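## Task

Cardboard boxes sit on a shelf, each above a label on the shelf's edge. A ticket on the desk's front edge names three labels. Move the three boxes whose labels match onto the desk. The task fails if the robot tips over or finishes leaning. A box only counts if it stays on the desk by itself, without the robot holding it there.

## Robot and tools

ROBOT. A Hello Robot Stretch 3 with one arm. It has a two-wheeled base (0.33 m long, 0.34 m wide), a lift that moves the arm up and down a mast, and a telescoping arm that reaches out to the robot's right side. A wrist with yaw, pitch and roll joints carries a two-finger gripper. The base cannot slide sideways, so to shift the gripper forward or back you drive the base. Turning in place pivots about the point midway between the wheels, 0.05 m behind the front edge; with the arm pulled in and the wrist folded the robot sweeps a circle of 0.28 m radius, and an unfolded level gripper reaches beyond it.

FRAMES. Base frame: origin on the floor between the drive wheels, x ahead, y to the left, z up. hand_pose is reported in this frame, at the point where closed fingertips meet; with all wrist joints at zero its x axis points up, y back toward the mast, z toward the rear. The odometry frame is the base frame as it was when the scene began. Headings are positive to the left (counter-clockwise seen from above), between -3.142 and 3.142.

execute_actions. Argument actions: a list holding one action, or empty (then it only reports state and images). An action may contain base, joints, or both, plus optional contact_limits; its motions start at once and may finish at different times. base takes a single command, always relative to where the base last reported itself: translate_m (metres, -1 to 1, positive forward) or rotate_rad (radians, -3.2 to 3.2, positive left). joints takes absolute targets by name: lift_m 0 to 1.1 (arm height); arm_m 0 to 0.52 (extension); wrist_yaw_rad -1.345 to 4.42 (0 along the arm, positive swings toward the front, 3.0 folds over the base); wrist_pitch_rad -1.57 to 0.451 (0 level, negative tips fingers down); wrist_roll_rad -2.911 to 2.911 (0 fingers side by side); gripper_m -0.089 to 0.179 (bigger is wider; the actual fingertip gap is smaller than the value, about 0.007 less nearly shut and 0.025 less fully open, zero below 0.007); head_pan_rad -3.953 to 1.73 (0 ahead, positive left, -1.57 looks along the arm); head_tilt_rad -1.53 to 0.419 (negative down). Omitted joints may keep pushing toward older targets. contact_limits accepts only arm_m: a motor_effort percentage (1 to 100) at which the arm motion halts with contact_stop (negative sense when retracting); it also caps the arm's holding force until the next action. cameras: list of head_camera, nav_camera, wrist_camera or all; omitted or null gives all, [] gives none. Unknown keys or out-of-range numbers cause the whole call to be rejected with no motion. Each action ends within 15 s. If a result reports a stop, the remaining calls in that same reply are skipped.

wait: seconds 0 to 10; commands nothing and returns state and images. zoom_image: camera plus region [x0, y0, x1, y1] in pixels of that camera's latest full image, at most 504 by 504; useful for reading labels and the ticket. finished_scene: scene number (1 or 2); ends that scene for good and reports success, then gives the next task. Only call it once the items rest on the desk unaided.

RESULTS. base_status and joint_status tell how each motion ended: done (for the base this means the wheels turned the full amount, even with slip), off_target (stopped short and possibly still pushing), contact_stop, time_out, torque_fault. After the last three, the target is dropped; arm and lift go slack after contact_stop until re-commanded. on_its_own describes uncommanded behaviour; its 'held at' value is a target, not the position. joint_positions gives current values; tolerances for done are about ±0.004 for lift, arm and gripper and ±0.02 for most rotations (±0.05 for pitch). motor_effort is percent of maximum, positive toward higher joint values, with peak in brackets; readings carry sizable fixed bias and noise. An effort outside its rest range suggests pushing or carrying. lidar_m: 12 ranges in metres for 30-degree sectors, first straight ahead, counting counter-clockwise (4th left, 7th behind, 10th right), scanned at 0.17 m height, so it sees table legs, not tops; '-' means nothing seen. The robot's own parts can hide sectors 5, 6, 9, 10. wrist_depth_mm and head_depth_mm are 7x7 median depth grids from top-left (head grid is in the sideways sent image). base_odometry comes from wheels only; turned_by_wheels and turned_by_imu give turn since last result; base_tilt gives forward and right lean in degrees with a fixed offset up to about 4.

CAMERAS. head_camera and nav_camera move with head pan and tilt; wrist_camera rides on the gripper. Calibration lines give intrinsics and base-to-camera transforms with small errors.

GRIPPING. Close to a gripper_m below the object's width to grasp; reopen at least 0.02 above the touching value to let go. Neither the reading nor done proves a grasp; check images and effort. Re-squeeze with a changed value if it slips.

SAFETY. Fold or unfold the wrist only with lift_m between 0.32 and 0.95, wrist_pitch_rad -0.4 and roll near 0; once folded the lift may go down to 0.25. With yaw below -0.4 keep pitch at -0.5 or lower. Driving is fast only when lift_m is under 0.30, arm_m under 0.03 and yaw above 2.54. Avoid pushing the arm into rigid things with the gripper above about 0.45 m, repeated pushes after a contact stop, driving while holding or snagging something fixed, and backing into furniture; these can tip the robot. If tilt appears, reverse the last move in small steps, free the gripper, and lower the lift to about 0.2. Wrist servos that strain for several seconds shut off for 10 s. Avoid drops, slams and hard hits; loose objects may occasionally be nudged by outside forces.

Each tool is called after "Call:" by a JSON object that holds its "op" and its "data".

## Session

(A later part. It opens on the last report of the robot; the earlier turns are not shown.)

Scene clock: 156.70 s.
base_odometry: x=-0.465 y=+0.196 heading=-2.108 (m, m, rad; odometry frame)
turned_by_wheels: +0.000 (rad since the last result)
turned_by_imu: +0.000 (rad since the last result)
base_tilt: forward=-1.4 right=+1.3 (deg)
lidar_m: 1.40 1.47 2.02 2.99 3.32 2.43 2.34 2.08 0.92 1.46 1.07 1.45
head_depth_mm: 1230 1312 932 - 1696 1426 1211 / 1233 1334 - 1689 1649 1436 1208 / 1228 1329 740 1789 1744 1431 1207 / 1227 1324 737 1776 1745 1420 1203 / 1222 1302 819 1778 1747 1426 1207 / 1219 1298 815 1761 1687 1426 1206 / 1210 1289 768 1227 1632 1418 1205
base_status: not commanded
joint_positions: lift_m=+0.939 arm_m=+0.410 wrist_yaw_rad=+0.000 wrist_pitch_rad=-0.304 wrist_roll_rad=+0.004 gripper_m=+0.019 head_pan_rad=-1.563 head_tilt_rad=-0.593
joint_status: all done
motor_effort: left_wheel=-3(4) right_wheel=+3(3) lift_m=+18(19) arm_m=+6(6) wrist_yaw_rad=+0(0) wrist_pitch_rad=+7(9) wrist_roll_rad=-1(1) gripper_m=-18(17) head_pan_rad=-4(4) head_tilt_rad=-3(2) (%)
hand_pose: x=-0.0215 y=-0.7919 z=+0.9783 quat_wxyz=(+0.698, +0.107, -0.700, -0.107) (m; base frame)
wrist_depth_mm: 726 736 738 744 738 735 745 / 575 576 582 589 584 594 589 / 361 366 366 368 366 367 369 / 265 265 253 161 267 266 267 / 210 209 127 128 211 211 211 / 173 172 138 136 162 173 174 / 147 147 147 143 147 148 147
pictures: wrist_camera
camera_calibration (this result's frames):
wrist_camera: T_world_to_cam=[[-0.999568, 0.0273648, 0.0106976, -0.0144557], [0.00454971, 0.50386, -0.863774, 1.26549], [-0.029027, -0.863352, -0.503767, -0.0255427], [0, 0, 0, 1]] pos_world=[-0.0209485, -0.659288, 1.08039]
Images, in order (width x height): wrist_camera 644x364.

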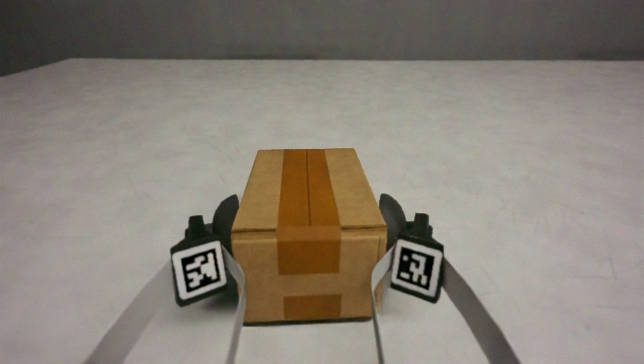

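The box is touching the desk (pitch effort dropped). Release.

Call:
{"op": "execute_actions", "data": {"actions": [{"joints":{"gripper_m":0.11,"lift_m":0.936}}], "cameras": []}}

Call:
{"op": "execute_actions", "data": {"actions": [{"joints":{"arm_m":0.22,"lift_m":0.948}}], "cameras": ["wrist_camera"]}}

Scene clock: 158.17 s.
base_odometry: x=-0.465 y=+0.196 heading=-2.108 (m, m, rad; odometry frame)
turned_by_wheels: +0.000 (rad since the last result)
turned_by_imu: +0.000 (rad since the last result)
base_tilt: forward=-1.5 right=+1.3 (deg)
lidar_m: 1.40 1.47 2.01 3.00 3.33 2.43 2.34 2.08 0.92 1.46 1.07 1.46
head_depth_mm: 1238 1314 931 - 1701 1429 1213 / 1230 1327 - 1690 1649 1422 1205 / 1228 1328 739 1787 1749 1430 1205 / 1217 1324 757 1789 1744 1428 1201 / 1222 1302 817 1772 1728 1424 1201 / 1225 1292 814 1765 1691 1421 1201 / 1212 1287 768 1226 1636 1418 1203
base_status: not commanded
joint_positions: lift_m=+0.936 arm_m=+0.410 wrist_yaw_rad=+0.000 wrist_pitch_rad=-0.301 wrist_roll_rad=+0.004 gripper_m=+0.110 head_pan_rad=-1.563 head_tilt_rad=-0.593
joint_status: all done
motor_effort: left_wheel=-3(3) right_wheel=+3(3) lift_m=+18(16) arm_m=+6(6) wrist_yaw_rad=+0(0) wrist_pitch_rad=+6(7) wrist_roll_rad=-1(1) gripper_m=+0(80) head_pan_rad=-4(4) head_tilt_rad=-3(3) (%)
hand_pose: x=-0.0215 y=-0.7921 z=+0.9759 quat_wxyz=(+0.698, +0.106, -0.700, -0.107) (m; base frame)
wrist_depth_mm: 727 729 735 733 743 748 738 / 572 576 575 582 583 581 581 / 354 358 360 360 362 363 361 / 261 262 247 161 262 264 264 / 204 214 139 129 205 206 206 / 169 - 142 137 163 170 171 / - 144 143 144 144 144 145
pictures: none
No camera images: the call's "cameras" was empty. Leave "cameras" out to get every camera's image.

Scene clock: 160.80 s.
base_odometry: x=-0.465 y=+0.196 heading=-2.108 (m, m, rad; odometry frame)
turned_by_wheels: +0.000 (rad since the last result)
turned_by_imu: +0.000 (rad since the last result)
base_tilt: forward=-1.5 right=+1.2 (deg)
lidar_m: 1.40 1.47 2.01 2.99 3.32 2.43 2.34 2.09 0.92 1.46 1.07 1.45
head_depth_mm: 1236 1314 935 - 1684 1430 1209 / 1236 1311 - 1223 1653 1437 1213 / 1232 1307 - - 1745 1426 1204 / 1228 1304 843 1816 1746 1426 1203 / 1222 1300 817 1770 1749 1421 1205 / 1218 1291 816 1778 1692 1418 1203 / 1214 1294 769 1223 1638 1419 1198
base_status: not commanded
joint_positions: lift_m=+0.948 arm_m=+0.220 wrist_yaw_rad=+0.000 wrist_pitch_rad=-0.301 wrist_roll_rad=+0.004 gripper_m=+0.110 head_pan_rad=-1.563 head_tilt_rad=-0.593
joint_status: all done
motor_effort: left_wheel=-4(4) right_wheel=+3(3) lift_m=+25(27) arm_m=-4(1) wrist_yaw_rad=+1(1) wrist_pitch_rad=+6(6) wrist_roll_rad=-1(1) gripper_m=+0(0) head_pan_rad=-5(5) head_tilt_rad=-4(3) (%)
hand_pose: x=-0.0215 y=-0.6029 z=+0.9874 quat_wxyz=(+0.698, +0.106, -0.700, -0.107) (m; base frame)
wrist_depth_mm: 906 902 908 924 919 921 928 / 623 637 641 630 644 632 635 / 309 364 392 309 395 394 396 / 285 287 286 287 287 288 289 / 231 236 246 246 247 247 249 / 247 - - - - 709 748 / - - - - - 649 636
pictures: wrist_camera
camera_calibration (this result's frames):
wrist_camera: T_world_to_cam=[[-0.999568, 0.0273851, 0.0106327, -0.0196492], [0.00455078, 0.501918, -0.864903, 1.17803], [-0.0290222, -0.864481, -0.501826, 0.139669], [0, 0, 0, 1]] pos_world=[-0.0209482, -0.469997, 1.08918]
Images, in order (width x height): wrist_camera 644x364.

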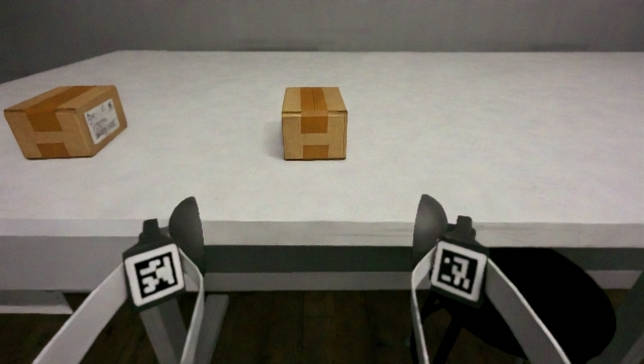

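Call:
{"op": "execute_actions", "data": {"actions": [{"base":{"rotate_rad":2.162},"joints":{"arm_m":0,"wrist_yaw_rad":2.62,"lift_m":0.29,"gripper_m":0.05,"head_pan_rad":-0.3,"head_tilt_rad":-0.4}}], "cameras": ["nav_camera"]}}

Call:
{"op": "execute_actions", "data": {"actions": [{"base":{"translate_m":1.0}}], "cameras": []}}

Call:
{"op": "execute_actions", "data": {"actions": [{"base":{"translate_m":1.0}}], "cameras": ["head_camera"]}}

Scene clock: 167.80 s.
base_odometry: x=-0.465 y=+0.196 heading=+0.054 (m, m, rad; odometry frame)
turned_by_wheels: +2.162 (rad since the last result)
turned_by_imu: +2.185 (rad since the last result)
base_tilt: forward=-1.4 right=+1.3 (deg)
lidar_m: 3.13 2.40 2.34 1.32 0.92 1.12 1.07 1.43 1.40 1.50 2.16 2.99
head_depth_mm: 2689 2854 3093 3093 2156 1641 1343 / 2756 2937 3233 3115 2165 1658 1336 / 2898 3104 3339 3108 2165 1652 1340 / 2953 3199 3485 3104 2160 1660 1343 / 3084 3253 3536 3124 2154 1654 1334 / 3122 3389 3732 3080 2174 1657 1336 / 3192 3496 3828 3117 2155 1646 1332
base_status: done
joint_positions: lift_m=+0.290 arm_m=+0.001 wrist_yaw_rad=+2.619 wrist_pitch_rad=-0.301 wrist_roll_rad=+0.004 gripper_m=+0.050 head_pan_rad=-0.307 head_tilt_rad=-0.408
joint_status: all done
motor_effort: left_wheel=-5(11) right_wheel=+3(10) lift_m=+19(26) arm_m=-4(7) wrist_yaw_rad=+1(3) wrist_pitch_rad=+6(6) wrist_roll_rad=-1(1) gripper_m=+0(81) head_pan_rad=+5(52) head_tilt_rad=+4(19) (%)
hand_pose: x=+0.0974 y=+0.0599 z=+0.3298 quat_wxyz=(+0.283, +0.704, -0.078, +0.647) (m; base frame)
wrist_depth_mm: - - - - - - - / - - - - - - - / - - - - - - - / 870 893 877 881 888 890 886 / 690 690 717 698 703 694 693 / 568 567 552 568 550 569 576 / 496 484 501 483 483 479 486
pictures: nav_camera (sideways: a quarter turn counterclockwise sets it upright)
camera_calibration (this result's frames):
nav_camera: T_world_to_cam=[[0.354225, -0.0527517, 0.933671, -1.1789], [-0.247949, -0.967972, 0.0393796, 0.00325107], [0.90169, -0.245452, -0.35596, 0.418673], [0, 0, 0, 1]] pos_world=[0.0408909, 0.0437217, 1.24961]
Images, in order (width x height): nav_camera 672x504.

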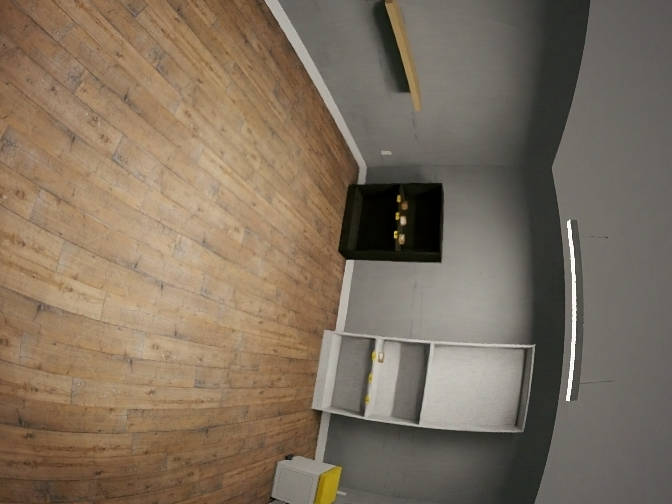

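Scene clock: 172.90 s.
base_odometry: x=+0.534 y=+0.250 heading=+0.054 (m, m, rad; odometry frame)
turned_by_wheels: +0.000 (rad since the last result)
turned_by_imu: -0.001 (rad since the last result)
base_tilt: forward=-1.5 right=+1.3 (deg)
lidar_m: 2.38 1.82 1.78 1.90 2.34 1.73 2.06 2.00 1.98 2.09 2.33 2.17
head_depth_mm: 2023 2179 2346 2505 2164 1653 1349 / 2074 2240 2441 2628 2166 1665 1336 / 2125 2298 2497 2693 2173 1659 1344 / 2191 2318 2499 2692 2148 1664 1344 / 2254 2400 2562 2746 2158 1650 1338 / 2287 2474 2630 2758 2162 1652 1335 / 2364 2551 2821 2977 2166 1662 1342
base_status: done
joint_positions: lift_m=+0.290 arm_m=+0.001 wrist_yaw_rad=+2.619 wrist_pitch_rad=-0.301 wrist_roll_rad=+0.004 gripper_m=+0.050 head_pan_rad=-0.307 head_tilt_rad=-0.408
joint_status: not commanded
motor_effort: left_wheel=-4(11) right_wheel=+3(11) lift_m=+19(19) arm_m=-5(4) wrist_yaw_rad=+1(1) wrist_pitch_rad=+6(6) wrist_roll_rad=-1(1) gripper_m=+0(0) head_pan_rad=+4(5) head_tilt_rad=+3(4) (%)
hand_pose: x=+0.0973 y=+0.0600 z=+0.3298 quat_wxyz=(+0.283, +0.704, -0.078, +0.647) (m; base frame)
wrist_depth_mm: - - - - - - - / - - - - - - - / - - - - - - - / 875 876 883 882 899 883 895 / 685 685 731 699 694 696 693 / 575 567 550 572 549 569 571 / 493 487 498 483 481 487 487
pictures: none
No camera images: the call's "cameras" was empty. Leave "cameras" out to get every camera's image.

Scene clock: 178.00 s.
base_odometry: x=+1.532 y=+0.304 heading=+0.054 (m, m, rad; odometry frame)
turned_by_wheels: +0.000 (rad since the last result)
turned_by_imu: -0.001 (rad since the last result)
base_tilt: forward=-1.4 right=+1.2 (deg)
lidar_m: 1.56 1.26 1.24 1.31 1.88 2.66 3.04 2.58 2.33 2.08 1.57 1.35
head_depth_mm: 1323 1420 1533 1683 1845 1643 1339 / 1354 1461 1556 1662 1866 1666 1339 / 1389 1495 1598 1690 1868 1654 1335 / 1420 1545 1640 1751 1919 1658 1337 / 1461 1589 1707 1779 1981 1647 1343 / 1505 1628 1653 1734 1906 1658 1343 / 1544 1683 1832 2036 2129 1647 1340
base_status: done
joint_positions: lift_m=+0.290 arm_m=+0.001 wrist_yaw_rad=+2.619 wrist_pitch_rad=-0.301 wrist_roll_rad=+0.004 gripper_m=+0.050 head_pan_rad=-0.307 head_tilt_rad=-0.407
joint_status: not commanded
motor_effort: left_wheel=-3(9) right_wheel=+2(11) lift_m=+19(19) arm_m=-4(4) wrist_yaw_rad=+1(0) wrist_pitch_rad=+6(6) wrist_roll_rad=-1(1) gripper_m=+0(1) head_pan_rad=+4(5) head_tilt_rad=+3(3) (%)
hand_pose: x=+0.0973 y=+0.0600 z=+0.3298 quat_wxyz=(+0.283, +0.704, -0.078, +0.647) (m; base frame)
wrist_depth_mm: - - - - - - - / - - - - - - - / - - - - - - - / 884 890 881 880 884 882 881 / 687 684 734 687 699 697 687 / 573 569 551 571 546 572 574 / 486 488 496 485 480 483 490
pictures: head_camera (sideways: a quarter turn clockwise sets it upright)
camera_calibration (this result's frames):
head_camera: T_world_to_cam=[[-0.383124, 0.147157, -0.9119, 1.21313], [0.341484, 0.939852, 0.00819734, -0.0108689], [0.858257, -0.308259, -0.410332, 0.491635], [0, 0, 0, 1]] pos_world=[0.0465401, -0.0167542, 1.30807]
Images, in order (width x height): head_camera 896x504.

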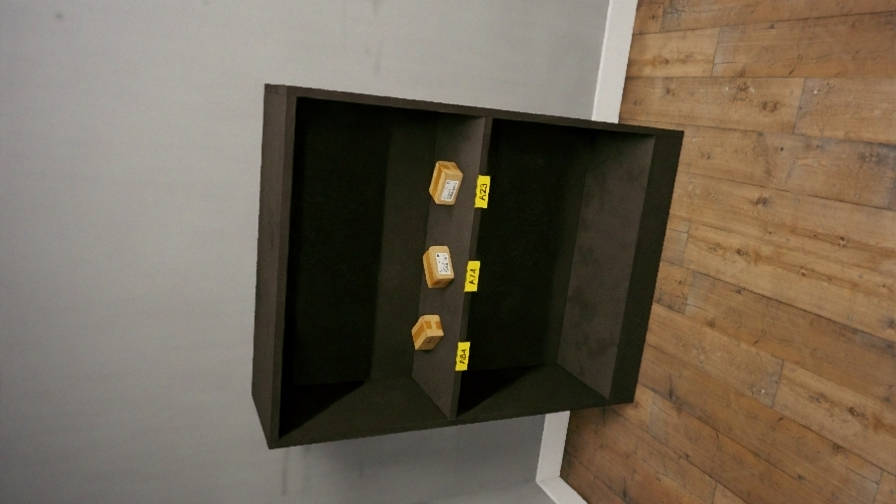

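Call:
{"op": "zoom_image", "data": {"camera": "head_camera", "region": [380, 150, 520, 390]}}

Region (380, 150, 520, 390) of head_camera's 896x504 image, scaled by 2.100, with more detail than that image has; it fills the left 294 columns of this view, and the rest is white.

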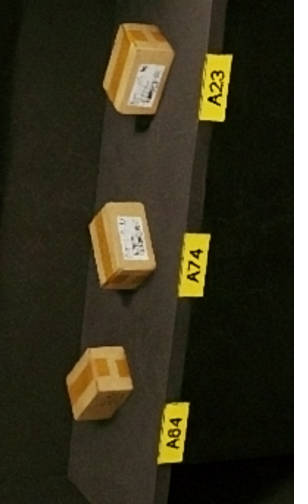

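Call:
{"op": "execute_actions", "data": {"actions": [{"base":{"rotate_rad":-0.207}}], "cameras": []}}

Call:
{"op": "execute_actions", "data": {"actions": [{"base":{"translate_m":0.795}}], "cameras": []}}

Call:
{"op": "execute_actions", "data": {"actions": [{"base":{"rotate_rad":1.192},"joints":{"lift_m":0.66,"wrist_yaw_rad":0.55,"gripper_m":0.175,"head_pan_rad":-1.45,"head_tilt_rad":-0.7,"arm_m":0.15}}], "cameras": ["head_camera","wrist_camera"]}}

Scene clock: 179.50 s.
base_odometry: x=+1.532 y=+0.304 heading=-0.153 (m, m, rad; odometry frame)
turned_by_wheels: -0.207 (rad since the last result)
turned_by_imu: -0.208 (rad since the last result)
base_tilt: forward=-1.4 right=+1.2 (deg)
lidar_m: 1.56 1.35 1.23 1.24 1.55 2.67 2.51 2.76 2.53 2.21 1.56 1.34
head_depth_mm: 1356 1469 1608 1748 1922 1663 1338 / 1362 1474 1611 1762 1943 1660 1338 / 1372 1482 1625 1775 1937 1653 1341 / 1379 1479 1601 1710 1877 1654 1344 / 1380 1499 1606 1694 1903 1661 1337 / 1388 1503 1611 1702 1910 1659 1335 / 1387 1508 1621 1714 1892 1648 1339
base_status: done
joint_positions: lift_m=+0.290 arm_m=+0.001 wrist_yaw_rad=+2.619 wrist_pitch_rad=-0.301 wrist_roll_rad=+0.004 gripper_m=+0.050 head_pan_rad=-0.307 head_tilt_rad=-0.407
joint_status: not commanded
motor_effort: left_wheel=+3(12) right_wheel=-4(10) lift_m=+19(19) arm_m=-4(4) wrist_yaw_rad=+1(1) wrist_pitch_rad=+6(6) wrist_roll_rad=-1(1) gripper_m=+0(0) head_pan_rad=+5(5) head_tilt_rad=+3(3) (%)
hand_pose: x=+0.0973 y=+0.0600 z=+0.3298 quat_wxyz=(+0.283, +0.704, -0.078, +0.647) (m; base frame)
wrist_depth_mm: - - - - - - - / - - - - - - - / - - - - - - - / 886 877 876 892 872 885 889 / 691 691 718 699 691 693 687 / 566 566 552 571 548 570 573 / 489 479 502 480 484 484 484
pictures: none
No camera images: the call's "cameras" was empty. Leave "cameras" out to get every camera's image.

Scene clock: 183.80 s.
base_odometry: x=+2.318 y=+0.183 heading=-0.153 (m, m, rad; odometry frame)
turned_by_wheels: +0.000 (rad since the last result)
turned_by_imu: -0.001 (rad since the last result)
base_tilt: forward=-1.4 right=+1.3 (deg)
lidar_m: 0.82 0.78 0.94 0.95 1.17 2.40 3.29 3.09 2.36 1.27 0.67 0.70
head_depth_mm: 724 784 832 701 887 819 935 / 726 786 835 700 1003 868 1205 / 730 790 838 700 1011 867 1218 / 732 796 841 917 1008 871 1227 / 738 797 843 922 1008 867 1232 / 740 799 851 928 1009 901 1235 / 741 804 858 930 1021 871 1201
base_status: done
joint_positions: lift_m=+0.290 arm_m=+0.001 wrist_yaw_rad=+2.619 wrist_pitch_rad=-0.301 wrist_roll_rad=+0.004 gripper_m=+0.050 head_pan_rad=-0.307 head_tilt_rad=-0.407
joint_status: not commanded
motor_effort: left_wheel=+3(14) right_wheel=-4(9) lift_m=+19(19) arm_m=-5(4) wrist_yaw_rad=+0(1) wrist_pitch_rad=+6(6) wrist_roll_rad=-1(1) gripper_m=-1(1) head_pan_rad=+4(5) head_tilt_rad=+4(3) (%)
hand_pose: x=+0.0973 y=+0.0600 z=+0.3298 quat_wxyz=(+0.283, +0.704, -0.078, +0.647) (m; base frame)
wrist_depth_mm: 827 846 866 913 937 975 869 / 878 912 957 982 - - 617 / 922 972 993 - - - 670 / 896 880 877 882 893 889 679 / 695 689 723 696 694 696 603 / 568 570 545 570 550 568 560 / 501 484 498 479 485 481 488
pictures: none
No camera images: the call's "cameras" was empty. Leave "cameras" out to get every camera's image.

Scene clock: 188.00 s.
base_odometry: x=+2.318 y=+0.183 heading=+1.039 (m, m, rad; odometry frame)
turned_by_wheels: +1.192 (rad since the last result)
turned_by_imu: +1.204 (rad since the last result)
base_tilt: forward=-1.4 right=+1.2 (deg)
lidar_m: 0.94 0.98 1.33 3.41 3.71 2.92 2.36 1.27 0.67 0.87 0.78 0.98
head_depth_mm: 728 652 910 972 913 1353 - / 736 648 925 1013 1079 - 1164 / 743 646 938 1025 1342 - 1163 / 749 684 949 1026 910 1256 1159 / 758 680 962 1027 1353 1285 1158 / 767 675 974 975 1367 1284 1154 / 774 672 989 1020 1177 1279 1151
base_status: done
joint_positions: lift_m=+0.660 arm_m=+0.150 wrist_yaw_rad=+0.551 wrist_pitch_rad=-0.301 wrist_roll_rad=+0.004 gripper_m=+0.175 head_pan_rad=-1.443 head_tilt_rad=-0.692
joint_status: all done
motor_effort: left_wheel=-4(12) right_wheel=+2(10) lift_m=+25(28) arm_m=+6(8) wrist_yaw_rad=+1(0) wrist_pitch_rad=+6(6) wrist_roll_rad=-1(1) gripper_m=+0(84) head_pan_rad=-4(55) head_tilt_rad=-4(21) (%)
hand_pose: x=+0.1029 y=-0.4971 z=+0.6994 quat_wxyz=(+0.701, +0.293, -0.645, +0.087) (m; base frame)
wrist_depth_mm: 704 437 551 521 456 399 359 / 751 458 594 569 488 421 378 / 756 495 534 465 491 450 396 / 781 564 413 390 346 388 388 / 804 591 696 339 306 319 291 / - 993 752 815 639 271 257 / 855 895 770 783 728 594 521
pictures: head_camera (sideways: a quarter turn clockwise sets it upright), wrist_camera
camera_calibration (this result's frames):
head_camera: T_world_to_cam=[[-0.0583618, 0.646727, -0.760485, 1.01371], [0.996334, 0.0854642, -0.00378158, 0.000732507], [0.0625486, -0.757918, -0.649344, 0.807459], [0, 0, 0, 1]] pos_world=[0.00792658, -0.0436674, 1.29523]
wrist_camera: T_world_to_cam=[[-0.86591, -0.500084, 0.0107637, -0.171164], [-0.259045, 0.429927, -0.864904, 0.866605], [0.427897, -0.751717, -0.501822, 0.0992479], [0, 0, 0, 1]] pos_world=[0.0338089, -0.383567, 0.801177]
Images, in order (width x height): head_camera 896x504, wrist_camera 644x364.

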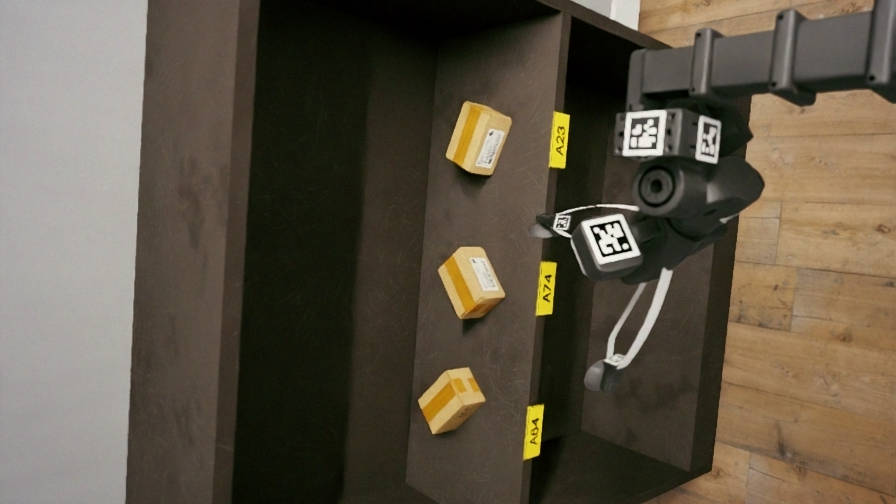

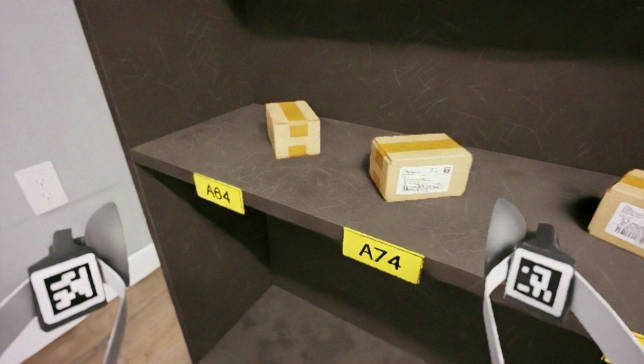

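Call:
{"op": "zoom_image", "data": {"camera": "wrist_camera", "region": [350, 110, 500, 220]}}

Region (350, 110, 500, 220) of wrist_camera's 644x364 image, scaled by 3.360; it fills the top 370 rows of this view, and the rest is white.

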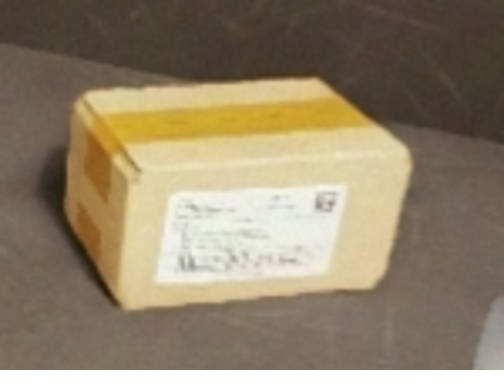

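Call:
{"op": "execute_actions", "data": {"actions": [{"base":{"translate_m":-0.018},"joints":{"wrist_yaw_rad":0.70,"arm_m":0.409},"contact_limits":{"arm_m":15}}], "cameras": ["wrist_camera"]}}

Scene clock: 191.53 s.
base_odometry: x=+2.309 y=+0.167 heading=+1.039 (m, m, rad; odometry frame)
turned_by_wheels: +0.000 (rad since the last result)
turned_by_imu: +0.001 (rad since the last result)
base_tilt: forward=-1.5 right=+1.3 (deg)
lidar_m: 0.96 0.99 1.36 3.53 3.71 2.91 2.35 1.25 0.66 0.87 0.79 0.99
head_depth_mm: 729 651 899 945 914 1366 - / 734 647 926 1026 1341 1266 1158 / 744 643 939 1031 1350 1270 1163 / 749 683 947 1036 1363 1264 1157 / 757 679 960 1026 1365 1286 1157 / 763 676 977 979 1387 1284 1158 / 771 673 988 1018 1216 1277 1156
base_status: done
joint_positions: lift_m=+0.660 arm_m=+0.409 wrist_yaw_rad=+0.699 wrist_pitch_rad=-0.301 wrist_roll_rad=+0.004 gripper_m=+0.175 head_pan_rad=-1.443 head_tilt_rad=-0.692
joint_status: all done
motor_effort: left_wheel=-4(12) right_wheel=+3(5) lift_m=+25(25) arm_m=+5(4) wrist_yaw_rad=+0(3) wrist_pitch_rad=+6(6) wrist_roll_rad=-1(1) gripper_m=+0(0) head_pan_rad=-4(5) head_tilt_rad=-2(3) (%)
contact_limits: arm_m 15 (drawing in: default 29, maximum 48; extending or still: default 42, maximum 68)
hand_pose: x=+0.1315 y=-0.7354 z=+0.6994 quat_wxyz=(+0.692, +0.340, -0.621, +0.139) (m; base frame)
wrist_depth_mm: 347 405 359 283 234 200 175 / 360 427 395 304 249 211 182 / 375 449 440 331 266 223 191 / 370 300 365 346 284 235 201 / 316 268 302 303 290 264 211 / - 250 199 185 249 242 216 / 209 212 161 157 206 212 213
pictures: wrist_camera
camera_calibration (this result's frames):
wrist_camera: T_world_to_cam=[[-0.78248, -0.622582, 0.0107636, -0.366706], [-0.319747, 0.386915, -0.864904, 0.952838], [0.534309, -0.680212, -0.501823, -0.0535721], [0, 0, 0, 1]] pos_world=[0.0463515, -0.633413, 0.801177]
Images, in order (width x height): wrist_camera 644x364.

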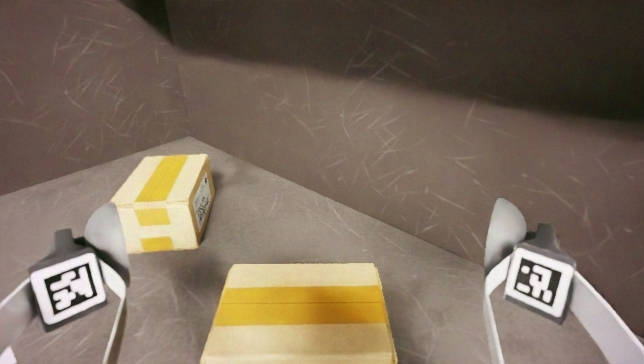

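Call:
{"op": "execute_actions", "data": {"actions": [{"joints":{"lift_m":0.596,"gripper_m":0.15}}], "cameras": ["wrist_camera"]}}

Scene clock: 193.03 s.
base_odometry: x=+2.309 y=+0.167 heading=+1.039 (m, m, rad; odometry frame)
turned_by_wheels: +0.000 (rad since the last result)
turned_by_imu: +0.000 (rad since the last result)
base_tilt: forward=-1.4 right=+1.2 (deg)
lidar_m: 0.96 0.99 1.36 3.31 3.73 2.91 2.35 1.25 0.66 0.87 0.79 1.00
head_depth_mm: 726 651 898 945 940 1349 1188 / 734 648 926 1035 1264 1260 1165 / 740 644 937 1033 1361 1271 1164 / 751 682 950 1046 1361 1268 1158 / 756 680 964 1024 1362 1282 1157 / 765 678 976 980 1381 1284 1152 / 773 673 985 1022 1220 1278 1156
base_status: not commanded
joint_positions: lift_m=+0.596 arm_m=+0.409 wrist_yaw_rad=+0.699 wrist_pitch_rad=-0.301 wrist_roll_rad=+0.004 gripper_m=+0.150 head_pan_rad=-1.443 head_tilt_rad=-0.692
joint_status: all done
motor_effort: left_wheel=-4(5) right_wheel=+3(3) lift_m=+19(24) arm_m=+6(6) wrist_yaw_rad=+0(1) wrist_pitch_rad=+6(6) wrist_roll_rad=-1(1) gripper_m=-1(83) head_pan_rad=-4(6) head_tilt_rad=-3(3) (%)
hand_pose: x=+0.1315 y=-0.7354 z=+0.6358 quat_wxyz=(+0.692, +0.340, -0.621, +0.139) (m; base frame)
wrist_depth_mm: 346 407 359 281 235 200 174 / 361 416 393 305 249 210 182 / 354 232 354 321 266 222 191 / 256 242 166 157 254 232 201 / 202 211 123 123 187 212 198 / - 159 125 126 156 - 167 / 138 141 137 138 138 142 142
pictures: wrist_camera
camera_calibration (this result's frames):
wrist_camera: T_world_to_cam=[[-0.78248, -0.622583, 0.0107636, -0.366022], [-0.319747, 0.386915, -0.864904, 0.89785], [0.534309, -0.680212, -0.501822, -0.0854775], [0, 0, 0, 1]] pos_world=[0.0463515, -0.633413, 0.737599]
Images, in order (width x height): wrist_camera 644x364.

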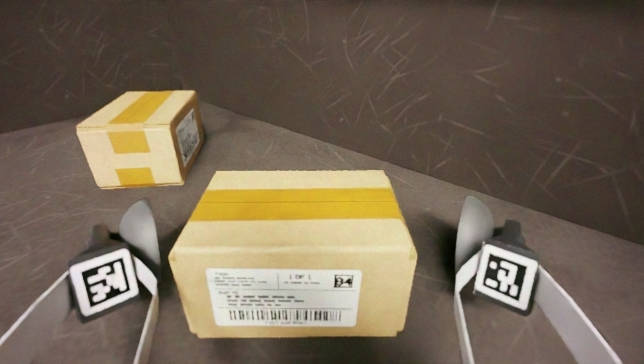

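Call:
{"op": "execute_actions", "data": {"actions": [{"joints":{"arm_m":0.399,"gripper_m":0.125}}], "cameras": []}}

Call:
{"op": "execute_actions", "data": {"actions": [{"joints":{"gripper_m":0.058}}], "cameras": ["wrist_camera"]}}

Scene clock: 194.03 s.
base_odometry: x=+2.309 y=+0.167 heading=+1.039 (m, m, rad; odometry frame)
turned_by_wheels: +0.000 (rad since the last result)
turned_by_imu: +0.000 (rad since the last result)
base_tilt: forward=-1.5 right=+1.2 (deg)
lidar_m: 0.96 0.99 1.36 3.28 3.70 2.91 2.36 1.25 0.66 0.87 0.79 0.99
head_depth_mm: 727 652 897 946 940 1348 1188 / 736 648 927 1035 1333 1266 1160 / 743 644 937 1031 1373 1270 1164 / 752 682 949 1050 1363 1266 1159 / 758 679 963 1026 1360 1288 1160 / 763 677 973 977 1378 1277 1157 / 772 674 989 1022 1218 1280 1149
base_status: not commanded
joint_positions: lift_m=+0.596 arm_m=+0.399 wrist_yaw_rad=+0.699 wrist_pitch_rad=-0.301 wrist_roll_rad=+0.004 gripper_m=+0.125 head_pan_rad=-1.443 head_tilt_rad=-0.692
joint_status: all done
motor_effort: left_wheel=-4(5) right_wheel=+3(3) lift_m=+19(19) arm_m=-4(6) wrist_yaw_rad=+1(2) wrist_pitch_rad=+6(6) wrist_roll_rad=-1(1) gripper_m=+0(80) head_pan_rad=-6(5) head_tilt_rad=-4(4) (%)
hand_pose: x=+0.1315 y=-0.7262 z=+0.6358 quat_wxyz=(+0.692, +0.340, -0.621, +0.139) (m; base frame)
wrist_depth_mm: 346 407 376 295 243 207 181 / 359 422 404 316 259 219 189 / 354 236 329 330 275 231 199 / 257 245 232 157 244 238 208 / 202 212 127 127 128 212 202 / 172 - 136 136 139 167 168 / 142 142 142 142 142 142 142
pictures: none
No camera images: the call's "cameras" was empty. Leave "cameras" out to get every camera's image.

Scene clock: 195.20 s.
base_odometry: x=+2.309 y=+0.167 heading=+1.039 (m, m, rad; odometry frame)
turned_by_wheels: +0.000 (rad since the last result)
turned_by_imu: +0.000 (rad since the last result)
base_tilt: forward=-1.4 right=+1.2 (deg)
lidar_m: 0.96 1.00 1.36 3.56 3.70 2.91 2.35 1.25 0.66 0.87 0.79 0.99
head_depth_mm: 729 652 895 939 938 1351 1182 / 734 647 929 1032 1330 1264 1161 / 744 642 939 1032 1367 1264 1158 / 749 681 951 1046 1369 1268 1162 / 757 678 961 1028 1364 1283 1154 / 764 677 973 976 1383 1285 1153 / 774 673 988 1022 1220 1285 1153
base_status: not commanded
joint_positions: lift_m=+0.596 arm_m=+0.399 wrist_yaw_rad=+0.699 wrist_pitch_rad=-0.301 wrist_roll_rad=+0.004 gripper_m=+0.059 head_pan_rad=-1.443 head_tilt_rad=-0.692
joint_status: all done
motor_effort: left_wheel=-5(6) right_wheel=+3(4) lift_m=+19(18) arm_m=-5(5) wrist_yaw_rad=+1(0) wrist_pitch_rad=+6(6) wrist_roll_rad=-1(1) gripper_m=-16(92) head_pan_rad=-5(5) head_tilt_rad=-4(4) (%)
hand_pose: x=+0.1314 y=-0.7262 z=+0.6358 quat_wxyz=(+0.692, +0.340, -0.621, +0.139) (m; base frame)
wrist_depth_mm: 347 406 372 295 243 207 181 / 362 415 400 315 257 219 189 / 353 236 328 329 276 231 199 / 257 246 166 157 252 238 208 / 202 207 127 128 129 202 203 / 167 172 136 137 141 167 168 / 151 142 142 142 142 142 142
pictures: wrist_camera
camera_calibration (this result's frames):
wrist_camera: T_world_to_cam=[[-0.782688, -0.622321, 0.0107636, -0.360105], [-0.319618, 0.387022, -0.864904, 0.894319], [0.534082, -0.68039, -0.501823, -0.0792648], [0, 0, 0, 1]] pos_world=[0.0463248, -0.624153, 0.737599]
Images, in order (width x height): wrist_camera 644x364.

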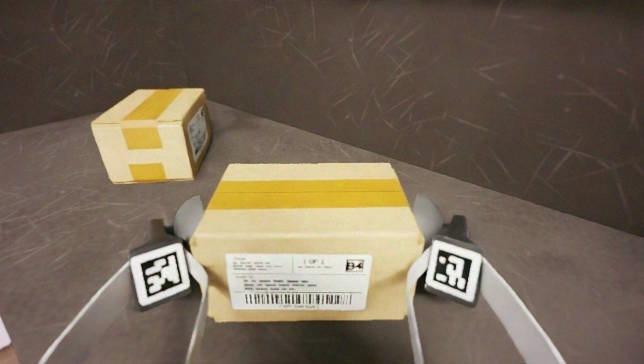

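Call:
{"op": "execute_actions", "data": {"actions": [{"joints":{"lift_m":0.622,"gripper_m":0.053}}], "cameras": []}}

Call:
{"op": "execute_actions", "data": {"actions": [{"joints":{"arm_m":0.18,"head_pan_rad":0,"head_tilt_rad":-0.5}}], "cameras": ["wrist_camera"]}}

Scene clock: 196.30 s.
base_odometry: x=+2.309 y=+0.167 heading=+1.039 (m, m, rad; odometry frame)
turned_by_wheels: +0.000 (rad since the last result)
turned_by_imu: +0.000 (rad since the last result)
base_tilt: forward=-1.5 right=+1.3 (deg)
lidar_m: 0.96 1.00 1.36 3.27 3.69 2.91 2.35 1.25 0.66 0.87 0.79 0.99
head_depth_mm: 727 650 894 942 938 1354 1190 / 733 647 923 1031 1371 1261 1163 / 741 644 936 1040 1362 1271 1162 / 748 681 949 1047 1371 1266 1158 / 756 679 963 1025 1365 1283 1160 / 765 676 974 980 1383 1277 1155 / 773 674 988 1019 1221 1283 1157
base_status: not commanded
joint_positions: lift_m=+0.622 arm_m=+0.399 wrist_yaw_rad=+0.699 wrist_pitch_rad=-0.307 wrist_roll_rad=+0.004 gripper_m=+0.054 head_pan_rad=-1.443 head_tilt_rad=-0.692
joint_status: all done
motor_effort: left_wheel=-5(4) right_wheel=+3(3) lift_m=+26(27) arm_m=-5(4) wrist_yaw_rad=+1(1) wrist_pitch_rad=+8(9) wrist_roll_rad=-1(1) gripper_m=-17(48) head_pan_rad=-5(5) head_tilt_rad=-3(3) (%)
hand_pose: x=+0.1310 y=-0.7258 z=+0.6600 quat_wxyz=(+0.693, +0.341, -0.621, +0.137) (m; base frame)
wrist_depth_mm: 347 405 376 292 243 207 181 / 360 426 409 318 260 219 190 / 366 301 384 342 276 230 199 / 302 256 173 161 275 244 208 / 240 244 128 129 129 241 219 / 198 - 136 136 140 198 199 / 179 168 164 163 168 169 169
pictures: none
No camera images: the call's "cameras" was empty. Leave "cameras" out to get every camera's image.

Scene clock: 199.13 s.
base_odometry: x=+2.309 y=+0.167 heading=+1.039 (m, m, rad; odometry frame)
turned_by_wheels: +0.000 (rad since the last result)
turned_by_imu: +0.001 (rad since the last result)
base_tilt: forward=-1.5 right=+1.2 (deg)
lidar_m: 0.96 0.99 1.36 3.28 3.71 2.90 2.35 1.25 0.66 0.87 0.79 0.99
head_depth_mm: 786 868 961 1087 1242 1421 1257 / 784 865 959 1083 1230 1410 1262 / 781 860 958 1076 1233 1403 1254 / 778 856 953 1070 1221 1403 1266 / 773 854 948 1067 1212 1399 1260 / 772 847 942 1057 1206 1395 1258 / 767 844 942 1050 1203 1391 1252
base_status: not commanded
joint_positions: lift_m=+0.622 arm_m=+0.180 wrist_yaw_rad=+0.700 wrist_pitch_rad=-0.308 wrist_roll_rad=+0.004 gripper_m=+0.054 head_pan_rad=-0.007 head_tilt_rad=-0.507
joint_status: all done
motor_effort: left_wheel=-4(4) right_wheel=+3(3) lift_m=+26(26) arm_m=-4(5) wrist_yaw_rad=+1(2) wrist_pitch_rad=+9(8) wrist_roll_rad=-1(1) gripper_m=-18(18) head_pan_rad=+5(52) head_tilt_rad=+3(18) (%)
hand_pose: x=+0.1312 y=-0.5066 z=+0.6599 quat_wxyz=(+0.693, +0.342, -0.620, +0.137) (m; base frame)
wrist_depth_mm: 696 448 501 557 460 395 344 / 718 793 534 550 491 413 357 / 744 853 452 403 422 410 365 / 778 921 172 162 306 307 306 / 823 953 128 129 129 242 242 / 849 - 136 137 139 220 203 / 821 843 731 712 692 586 463
pictures: wrist_camera
camera_calibration (this result's frames):
wrist_camera: T_world_to_cam=[[-0.781993, -0.623191, 0.0109331, -0.224487], [-0.323483, 0.390795, -0.861765, 0.830414], [0.532771, -0.677431, -0.50719, 0.0875791], [0, 0, 0, 1]] pos_world=[0.0464176, -0.405091, 0.762495]
Images, in order (width x height): wrist_camera 644x364.

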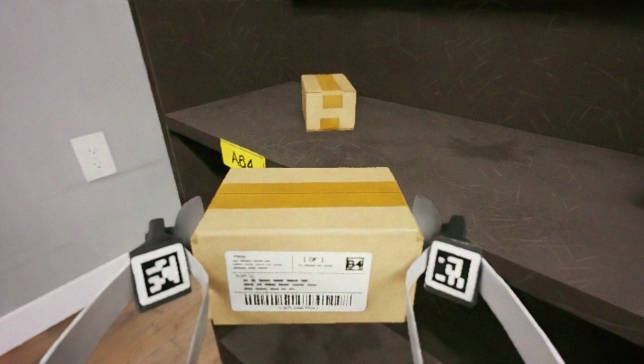

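Call:
{"op": "execute_actions", "data": {"actions": [{"base":{"rotate_rad":1.934},"joints":{"arm_m":0,"wrist_yaw_rad":2.59,"lift_m":0.29}}], "cameras": ["wrist_camera","nav_camera"]}}

Call:
{"op": "execute_actions", "data": {"actions": [{"base":{"translate_m":1.0}}], "cameras": []}}

Call:
{"op": "execute_actions", "data": {"actions": [{"base":{"translate_m":1.0}}], "cameras": ["head_camera","nav_camera"]}}

Scene clock: 203.40 s.
base_odometry: x=+2.309 y=+0.167 heading=+2.973 (m, m, rad; odometry frame)
turned_by_wheels: +1.934 (rad since the last result)
turned_by_imu: +1.954 (rad since the last result)
base_tilt: forward=-1.4 right=+1.2 (deg)
lidar_m: 3.42 3.08 2.35 1.25 0.67 0.66 0.86 0.79 0.96 0.97 1.19 2.37
head_depth_mm: 3186 3518 3673 2583 1917 1512 1259 / 3329 3611 3761 2557 1904 1521 1263 / 3413 3702 3658 2580 1901 1516 1261 / 3547 3925 3910 2574 1907 1526 1262 / 3657 3973 3898 2565 1909 1519 1255 / 3774 - 3881 2536 1910 1518 1257 / 3868 - 3945 2567 1900 1510 1256
base_status: done
joint_positions: lift_m=+0.290 arm_m=+0.001 wrist_yaw_rad=+2.589 wrist_pitch_rad=-0.308 wrist_roll_rad=+0.004 gripper_m=+0.054 head_pan_rad=-0.007 head_tilt_rad=-0.507
joint_status: all done
motor_effort: left_wheel=-4(12) right_wheel=+2(11) lift_m=+19(22) arm_m=-4(4) wrist_yaw_rad=+1(2) wrist_pitch_rad=+9(9) wrist_roll_rad=-1(1) gripper_m=-17(18) head_pan_rad=+5(4) head_tilt_rad=+3(3) (%)
hand_pose: x=+0.1031 y=+0.0557 z=+0.3283 quat_wxyz=(+0.295, +0.703, -0.087, +0.641) (m; base frame)
wrist_depth_mm: - - - - - - - / - - - - - - - / - - - - - - - / 869 854 172 162 866 879 872 / 685 699 128 129 129 698 692 / 560 - 136 136 140 568 564 / 492 479 467 464 485 483 481
pictures: nav_camera (sideways: a quarter turn counterclockwise sets it upright), wrist_camera
camera_calibration (this result's frames):
nav_camera: T_world_to_cam=[[0.444132, 0.0536374, 0.894354, -1.12815], [0.0527323, -0.998041, 0.0336692, 0.00885586], [0.894408, 0.0322078, -0.44609, 0.536005], [0, 0, 0, 1]] pos_world=[0.021173, 0.052086, 1.24777]
wrist_camera: T_world_to_cam=[[0.836252, -0.548237, 0.0109458, -0.0634779], [-0.270313, -0.429525, -0.861649, 0.355996], [0.477089, 0.717597, -0.507386, 0.243313], [0, 0, 0, 1]] pos_world=[0.0332318, -0.0564926, 0.430892]
Images, in order (width x height): nav_camera 672x504, wrist_camera 644x364.

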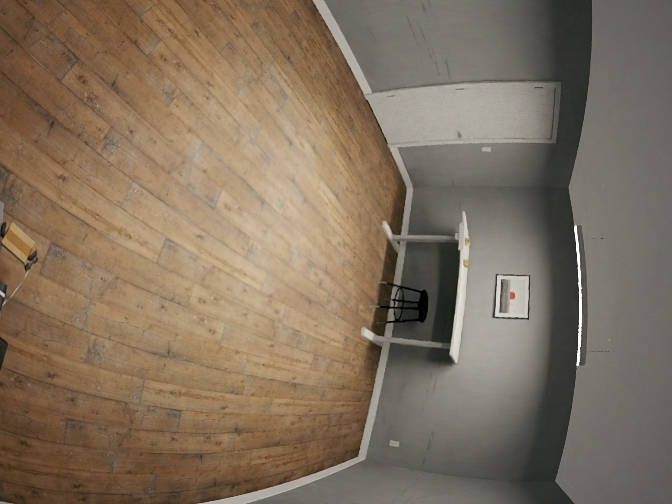

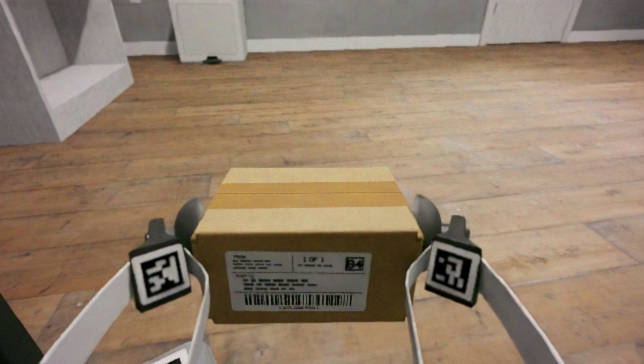

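Scene clock: 208.50 s.
base_odometry: x=+1.323 y=+0.335 heading=+2.973 (m, m, rad; odometry frame)
turned_by_wheels: +0.000 (rad since the last result)
turned_by_imu: -0.001 (rad since the last result)
base_tilt: forward=-1.5 right=+1.2 (deg)
lidar_m: 2.30 2.66 2.45 2.21 1.69 1.55 1.76 1.45 1.31 1.32 1.63 2.46
head_depth_mm: 2389 2570 2887 2583 1913 1521 1263 / 2472 2578 2938 2557 1909 1521 1261 / 2556 2759 2946 2571 1920 1524 1266 / 2647 2858 3250 2598 1911 1513 1257 / 2735 2956 3352 2565 1916 1516 1260 / 2848 2987 3392 2592 1908 1520 1255 / 2927 3257 3579 2536 1908 1510 1257
base_status: done
joint_positions: lift_m=+0.290 arm_m=+0.001 wrist_yaw_rad=+2.589 wrist_pitch_rad=-0.308 wrist_roll_rad=+0.004 gripper_m=+0.054 head_pan_rad=-0.007 head_tilt_rad=-0.506
joint_status: not commanded
motor_effort: left_wheel=-3(10) right_wheel=+3(11) lift_m=+19(19) arm_m=-4(4) wrist_yaw_rad=+1(1) wrist_pitch_rad=+9(8) wrist_roll_rad=-1(1) gripper_m=-17(18) head_pan_rad=+4(4) head_tilt_rad=+3(2) (%)
hand_pose: x=+0.1031 y=+0.0558 z=+0.3283 quat_wxyz=(+0.295, +0.703, -0.087, +0.641) (m; base frame)
wrist_depth_mm: - - - - - - - / - - - - - - - / - - - - - - - / 881 869 172 161 885 870 875 / 682 692 129 129 129 690 689 / 562 - 136 136 140 566 563 / 497 477 468 469 479 478 485
pictures: none
No camera images: the call's "cameras" was empty. Leave "cameras" out to get every camera's image.

Scene clock: 213.60 s.
base_odometry: x=+0.337 y=+0.503 heading=+2.973 (m, m, rad; odometry frame)
turned_by_wheels: +0.000 (rad since the last result)
turned_by_imu: -0.001 (rad since the last result)
base_tilt: forward=-1.5 right=+1.2 (deg)
lidar_m: 1.47 2.28 2.07 2.11 2.59 2.49 2.52 1.83 1.67 1.68 2.06 1.53
head_depth_mm: 1618 1720 1932 2136 1806 1525 1258 / 1653 1770 2022 1743 1850 1524 1263 / 1709 1840 2085 1962 1895 1518 1266 / 1746 1874 2181 2373 1903 1523 1256 / 1832 1941 2265 2439 1926 1526 1260 / 1894 2016 2242 2270 1907 1521 1258 / 1969 2106 2484 2539 1904 1512 1254
base_status: done
joint_positions: lift_m=+0.290 arm_m=+0.001 wrist_yaw_rad=+2.589 wrist_pitch_rad=-0.308 wrist_roll_rad=+0.004 gripper_m=+0.054 head_pan_rad=-0.007 head_tilt_rad=-0.506
joint_status: not commanded
motor_effort: left_wheel=-4(11) right_wheel=+2(11) lift_m=+19(19) arm_m=-5(4) wrist_yaw_rad=+0(1) wrist_pitch_rad=+9(8) wrist_roll_rad=-1(1) gripper_m=-17(17) head_pan_rad=+4(4) head_tilt_rad=+2(3) (%)
hand_pose: x=+0.1030 y=+0.0558 z=+0.3282 quat_wxyz=(+0.295, +0.703, -0.087, +0.641) (m; base frame)
wrist_depth_mm: - - - - - - - / - - - - - - - / - - - - - - - / 864 867 172 161 868 864 866 / 691 702 129 129 129 688 681 / 560 - 136 136 140 570 567 / 495 481 467 466 485 479 482
pictures: head_camera (sideways: a quarter turn clockwise sets it upright), nav_camera (sideways: a quarter turn counterclockwise sets it upright)
camera_calibration (this result's frames):
head_camera: T_world_to_cam=[[-0.497294, 0.0279701, -0.867131, 1.15542], [0.049087, 0.998786, 0.00406568, -0.00370557], [0.866192, -0.040543, -0.498063, 0.605745], [0, 0, 0, 1]] pos_world=[0.0500755, -0.00405751, 1.30362]
nav_camera: T_world_to_cam=[[0.443299, 0.0536684, 0.894766, -1.12868], [0.0527576, -0.998038, 0.0337246, 0.00878356], [0.89482, 0.0322557, -0.44526, 0.534923], [0, 0, 0, 1]] pos_world=[0.0212203, 0.0520865, 1.24779]
Images, in order (width x height): head_camera 896x504, nav_camera 672x504.

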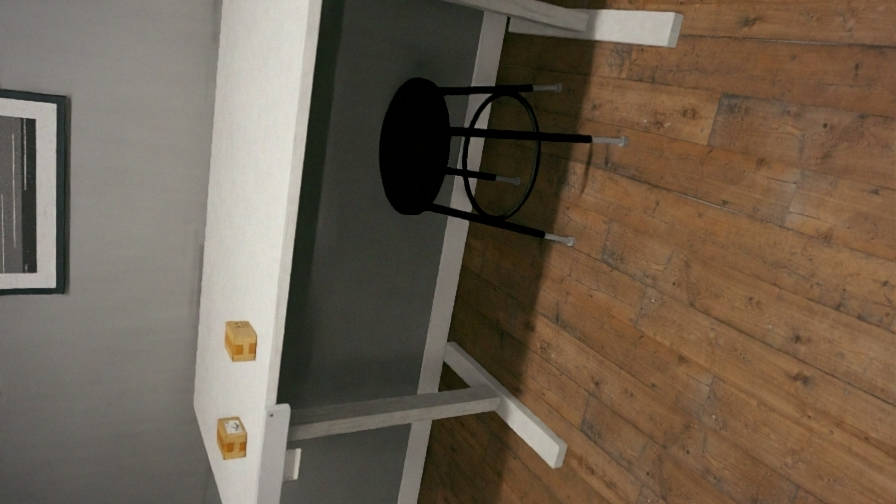

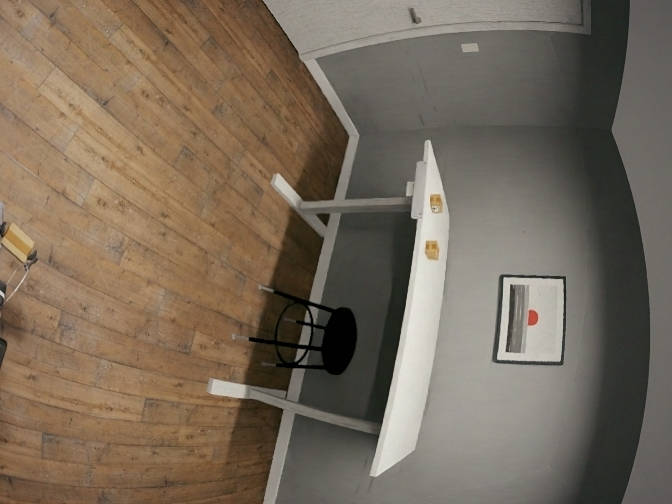

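Call:
{"op": "execute_actions", "data": {"actions": [{"base":{"translate_m":0.52},"joints":{"lift_m":0.975,"wrist_yaw_rad":0,"arm_m":0.3,"head_pan_rad":-1.57,"head_tilt_rad":-0.6}}], "cameras": []}}

Call:
{"op": "execute_actions", "data": {"actions": [{"base":{"rotate_rad":1.203},"joints":{"arm_m":0.455},"contact_limits":{"arm_m":15}}], "cameras": ["nav_camera","wrist_camera"]}}

Scene clock: 221.97 s.
base_odometry: x=-0.175 y=+0.591 heading=+2.973 (m, m, rad; odometry frame)
turned_by_wheels: +0.000 (rad since the last result)
turned_by_imu: -0.001 (rad since the last result)
base_tilt: forward=-1.5 right=+1.3 (deg)
lidar_m: 0.96 1.36 1.89 1.90 2.36 2.94 3.02 2.03 1.85 1.86 1.66 0.83
head_depth_mm: 1500 1632 - 2092 1753 1430 1213 / 1553 1676 1935 2126 1750 1433 1211 / 1610 1731 - 2181 1752 1423 1203 / 1659 1835 - 2233 1748 1430 1205 / 1725 1933 2207 2237 1741 1434 1203 / 1793 2012 2305 2229 1742 1422 1201 / 1863 2104 2352 2233 1740 1416 1198
base_status: done
joint_positions: lift_m=+0.975 arm_m=+0.300 wrist_yaw_rad=+0.001 wrist_pitch_rad=-0.308 wrist_roll_rad=+0.004 gripper_m=+0.054 head_pan_rad=-1.563 head_tilt_rad=-0.593
joint_status: all done
motor_effort: left_wheel=-3(8) right_wheel=+1(10) lift_m=+26(27) arm_m=+6(7) wrist_yaw_rad=+0(3) wrist_pitch_rad=+9(9) wrist_roll_rad=-1(1) gripper_m=-17(17) head_pan_rad=-5(54) head_tilt_rad=-3(13) (%)
hand_pose: x=-0.0213 y=-0.6814 z=+1.0127 quat_wxyz=(+0.698, +0.109, -0.700, -0.109) (m; base frame)
wrist_depth_mm: - - - - - - - / - - - - - - - / - - - - - - - / - - 172 161 - - - / - - 128 129 129 - - / - - 136 136 140 - - / - - - - - - -
pictures: none
No camera images: the call's "cameras" was empty. Leave "cameras" out to get every camera's image.

Scene clock: 224.83 s.
base_odometry: x=-0.175 y=+0.591 heading=-2.108 (m, m, rad; odometry frame)
turned_by_wheels: +1.203 (rad since the last result)
turned_by_imu: +1.215 (rad since the last result)
base_tilt: forward=-1.5 right=+1.3 (deg)
lidar_m: 1.89 1.98 2.70 2.94 2.64 1.92 1.85 1.91 1.10 0.83 1.36 1.95
head_depth_mm: 1278 1373 - 1906 1747 1432 1213 / 1282 1361 821 1736 1603 1431 1212 / 1264 - 821 1831 1739 1426 1205 / 1269 1350 817 1260 1697 1399 1209 / 1260 1346 863 1261 1688 1428 1203 / 1258 1339 862 1778 1746 1427 1203 / 1259 1332 858 1826 1736 1416 1199
base_status: done
joint_positions: lift_m=+0.975 arm_m=+0.455 wrist_yaw_rad=+0.000 wrist_pitch_rad=-0.308 wrist_roll_rad=+0.004 gripper_m=+0.054 head_pan_rad=-1.563 head_tilt_rad=-0.593
joint_status: all done
motor_effort: left_wheel=-4(12) right_wheel=+2(11) lift_m=+26(26) arm_m=+6(8) wrist_yaw_rad=+1(0) wrist_pitch_rad=+9(9) wrist_roll_rad=-1(1) gripper_m=-17(17) head_pan_rad=-5(3) head_tilt_rad=-3(3) (%)
contact_limits: arm_m 15 (drawing in: default 29, maximum 48; extending or still: default 42, maximum 68)
hand_pose: x=-0.0215 y=-0.8365 z=+1.0127 quat_wxyz=(+0.698, +0.109, -0.700, -0.109) (m; base frame)
wrist_depth_mm: 730 736 744 735 734 752 749 / 700 708 718 714 723 732 791 / 452 453 453 458 455 460 462 / 330 331 172 161 336 333 334 / 261 267 128 129 129 264 264 / 216 - 136 137 139 217 218 / 190 184 179 179 184 185 186
pictures: nav_camera (sideways: a quarter turn counterclockwise sets it upright), wrist_camera
camera_calibration (this result's frames):
nav_camera: T_world_to_cam=[[0.0606832, -0.518332, 0.853024, -1.07191], [-0.997145, -0.0699566, 0.0284273, 0.0220881], [0.0449399, -0.852313, -0.521098, 0.638784], [0, 0, 0, 1]] pos_world=[0.0583647, -0.00961375, 1.2466]
wrist_camera: T_world_to_cam=[[-0.99957, 0.0271849, 0.0109966, -0.0140403], [0.00433835, 0.507952, -0.861375, 1.31863], [-0.0290021, -0.860956, -0.507851, -0.0405289], [0, 0, 0, 1]] pos_world=[-0.0209304, -0.704314, 1.11541]
Images, in order (width x height): nav_camera 672x504, wrist_camera 644x364.

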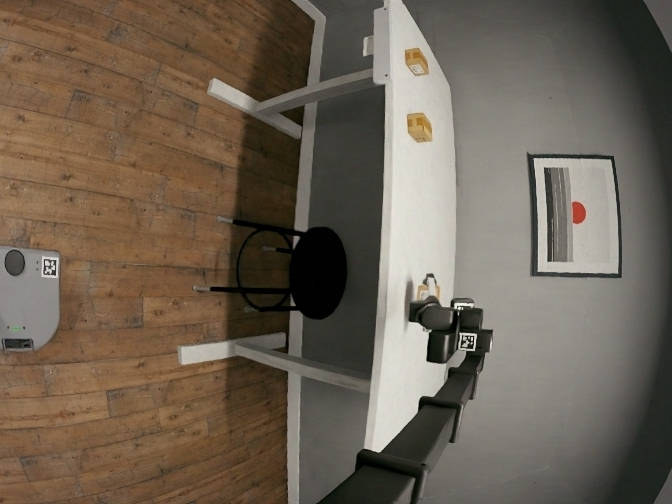

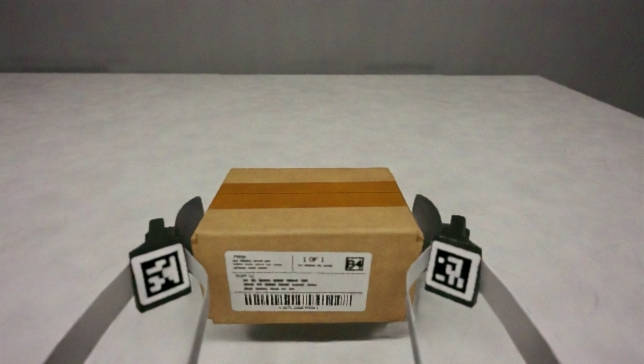

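Call:
{"op": "execute_actions", "data": {"actions": [{"joints":{"lift_m":0.938}}], "cameras": []}}

Call:
{"op": "execute_actions", "data": {"actions": [{"joints":{"gripper_m":0.145}}], "cameras": ["wrist_camera"]}}

Scene clock: 226.03 s.
base_odometry: x=-0.175 y=+0.591 heading=-2.108 (m, m, rad; odometry frame)
turned_by_wheels: +0.000 (rad since the last result)
turned_by_imu: +0.000 (rad since the last result)
base_tilt: forward=-1.4 right=+1.2 (deg)
lidar_m: 1.89 1.98 2.69 2.94 2.64 1.92 1.85 1.91 1.09 0.84 1.35 1.95
head_depth_mm: 1270 1362 930 - 1698 1433 1212 / 1271 1358 - 1786 1592 1428 1201 / 1264 1372 777 1813 1745 1433 1206 / 1262 1346 789 1259 1686 1389 1203 / 1265 1343 865 1263 1687 1432 1204 / 1257 1333 863 1791 1750 1419 1200 / 1260 1334 860 1814 1728 1419 1201
base_status: not commanded
joint_positions: lift_m=+0.938 arm_m=+0.455 wrist_yaw_rad=+0.000 wrist_pitch_rad=-0.308 wrist_roll_rad=+0.004 gripper_m=+0.054 head_pan_rad=-1.563 head_tilt_rad=-0.593
joint_status: all done
motor_effort: left_wheel=-3(4) right_wheel=+2(2) lift_m=+18(26) arm_m=+6(6) wrist_yaw_rad=+1(1) wrist_pitch_rad=+8(9) wrist_roll_rad=-1(1) gripper_m=-17(18) head_pan_rad=-4(5) head_tilt_rad=-3(3) (%)
hand_pose: x=-0.0215 y=-0.8365 z=+0.9764 quat_wxyz=(+0.698, +0.108, -0.700, -0.109) (m; base frame)
wrist_depth_mm: 738 735 740 744 738 744 754 / 551 561 567 569 572 575 644 / 356 355 358 357 358 360 361 / 260 261 171 160 262 262 264 / 204 210 128 129 129 207 208 / 169 - 136 137 140 171 171 / - 144 144 145 145 145 146
pictures: none
No camera images: the call's "cameras" was empty. Leave "cameras" out to get every camera's image.

Scene clock: 227.43 s.
base_odometry: x=-0.175 y=+0.591 heading=-2.108 (m, m, rad; odometry frame)
turned_by_wheels: +0.000 (rad since the last result)
turned_by_imu: +0.000 (rad since the last result)
base_tilt: forward=-1.6 right=+1.3 (deg)
lidar_m: 1.89 1.98 2.70 2.94 2.64 1.92 1.85 1.91 1.09 0.84 1.36 1.95
head_depth_mm: 1275 1359 930 - 1689 1428 1212 / 1273 1359 - 1783 1598 1420 1208 / 1272 1374 778 1812 1744 1431 1204 / 1268 1356 787 1266 1693 1389 1208 / 1264 1339 866 1260 1686 1426 1203 / 1257 1341 864 1787 1746 1425 1207 / 1257 1333 858 1821 1724 1423 1198
base_status: not commanded
joint_positions: lift_m=+0.938 arm_m=+0.455 wrist_yaw_rad=+0.000 wrist_pitch_rad=-0.308 wrist_roll_rad=+0.004 gripper_m=+0.145 head_pan_rad=-1.563 head_tilt_rad=-0.593
joint_status: all done
motor_effort: left_wheel=-4(3) right_wheel=+3(2) lift_m=+18(19) arm_m=+6(7) wrist_yaw_rad=+1(0) wrist_pitch_rad=+8(8) wrist_roll_rad=-1(1) gripper_m=+0(83) head_pan_rad=-5(5) head_tilt_rad=-2(3) (%)
hand_pose: x=-0.0215 y=-0.8365 z=+0.9764 quat_wxyz=(+0.698, +0.108, -0.700, -0.109) (m; base frame)
wrist_depth_mm: 730 736 738 739 746 744 757 / 556 565 561 568 568 570 643 / 356 355 358 356 362 360 362 / 259 262 235 162 248 262 263 / 205 215 128 128 140 215 207 / 176 164 136 137 142 164 171 / 141 144 145 145 145 144 146
pictures: wrist_camera
camera_calibration (this result's frames):
wrist_camera: T_world_to_cam=[[-0.99957, 0.0271997, 0.0109746, -0.0136061], [0.00434096, 0.507244, -0.861791, 1.28719], [-0.0290072, -0.861373, -0.507144, -0.0600915], [0, 0, 0, 1]] pos_world=[-0.020931, -0.704312, 1.07897]
Images, in order (width x height): wrist_camera 644x364.

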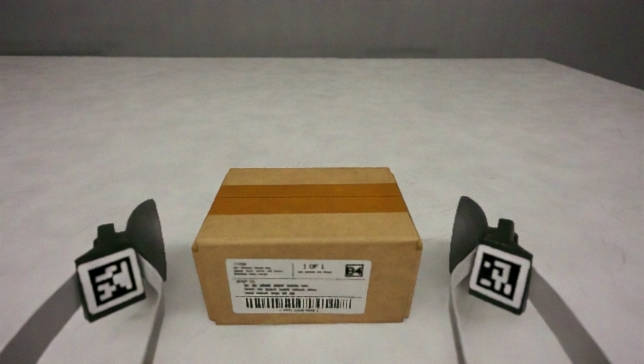

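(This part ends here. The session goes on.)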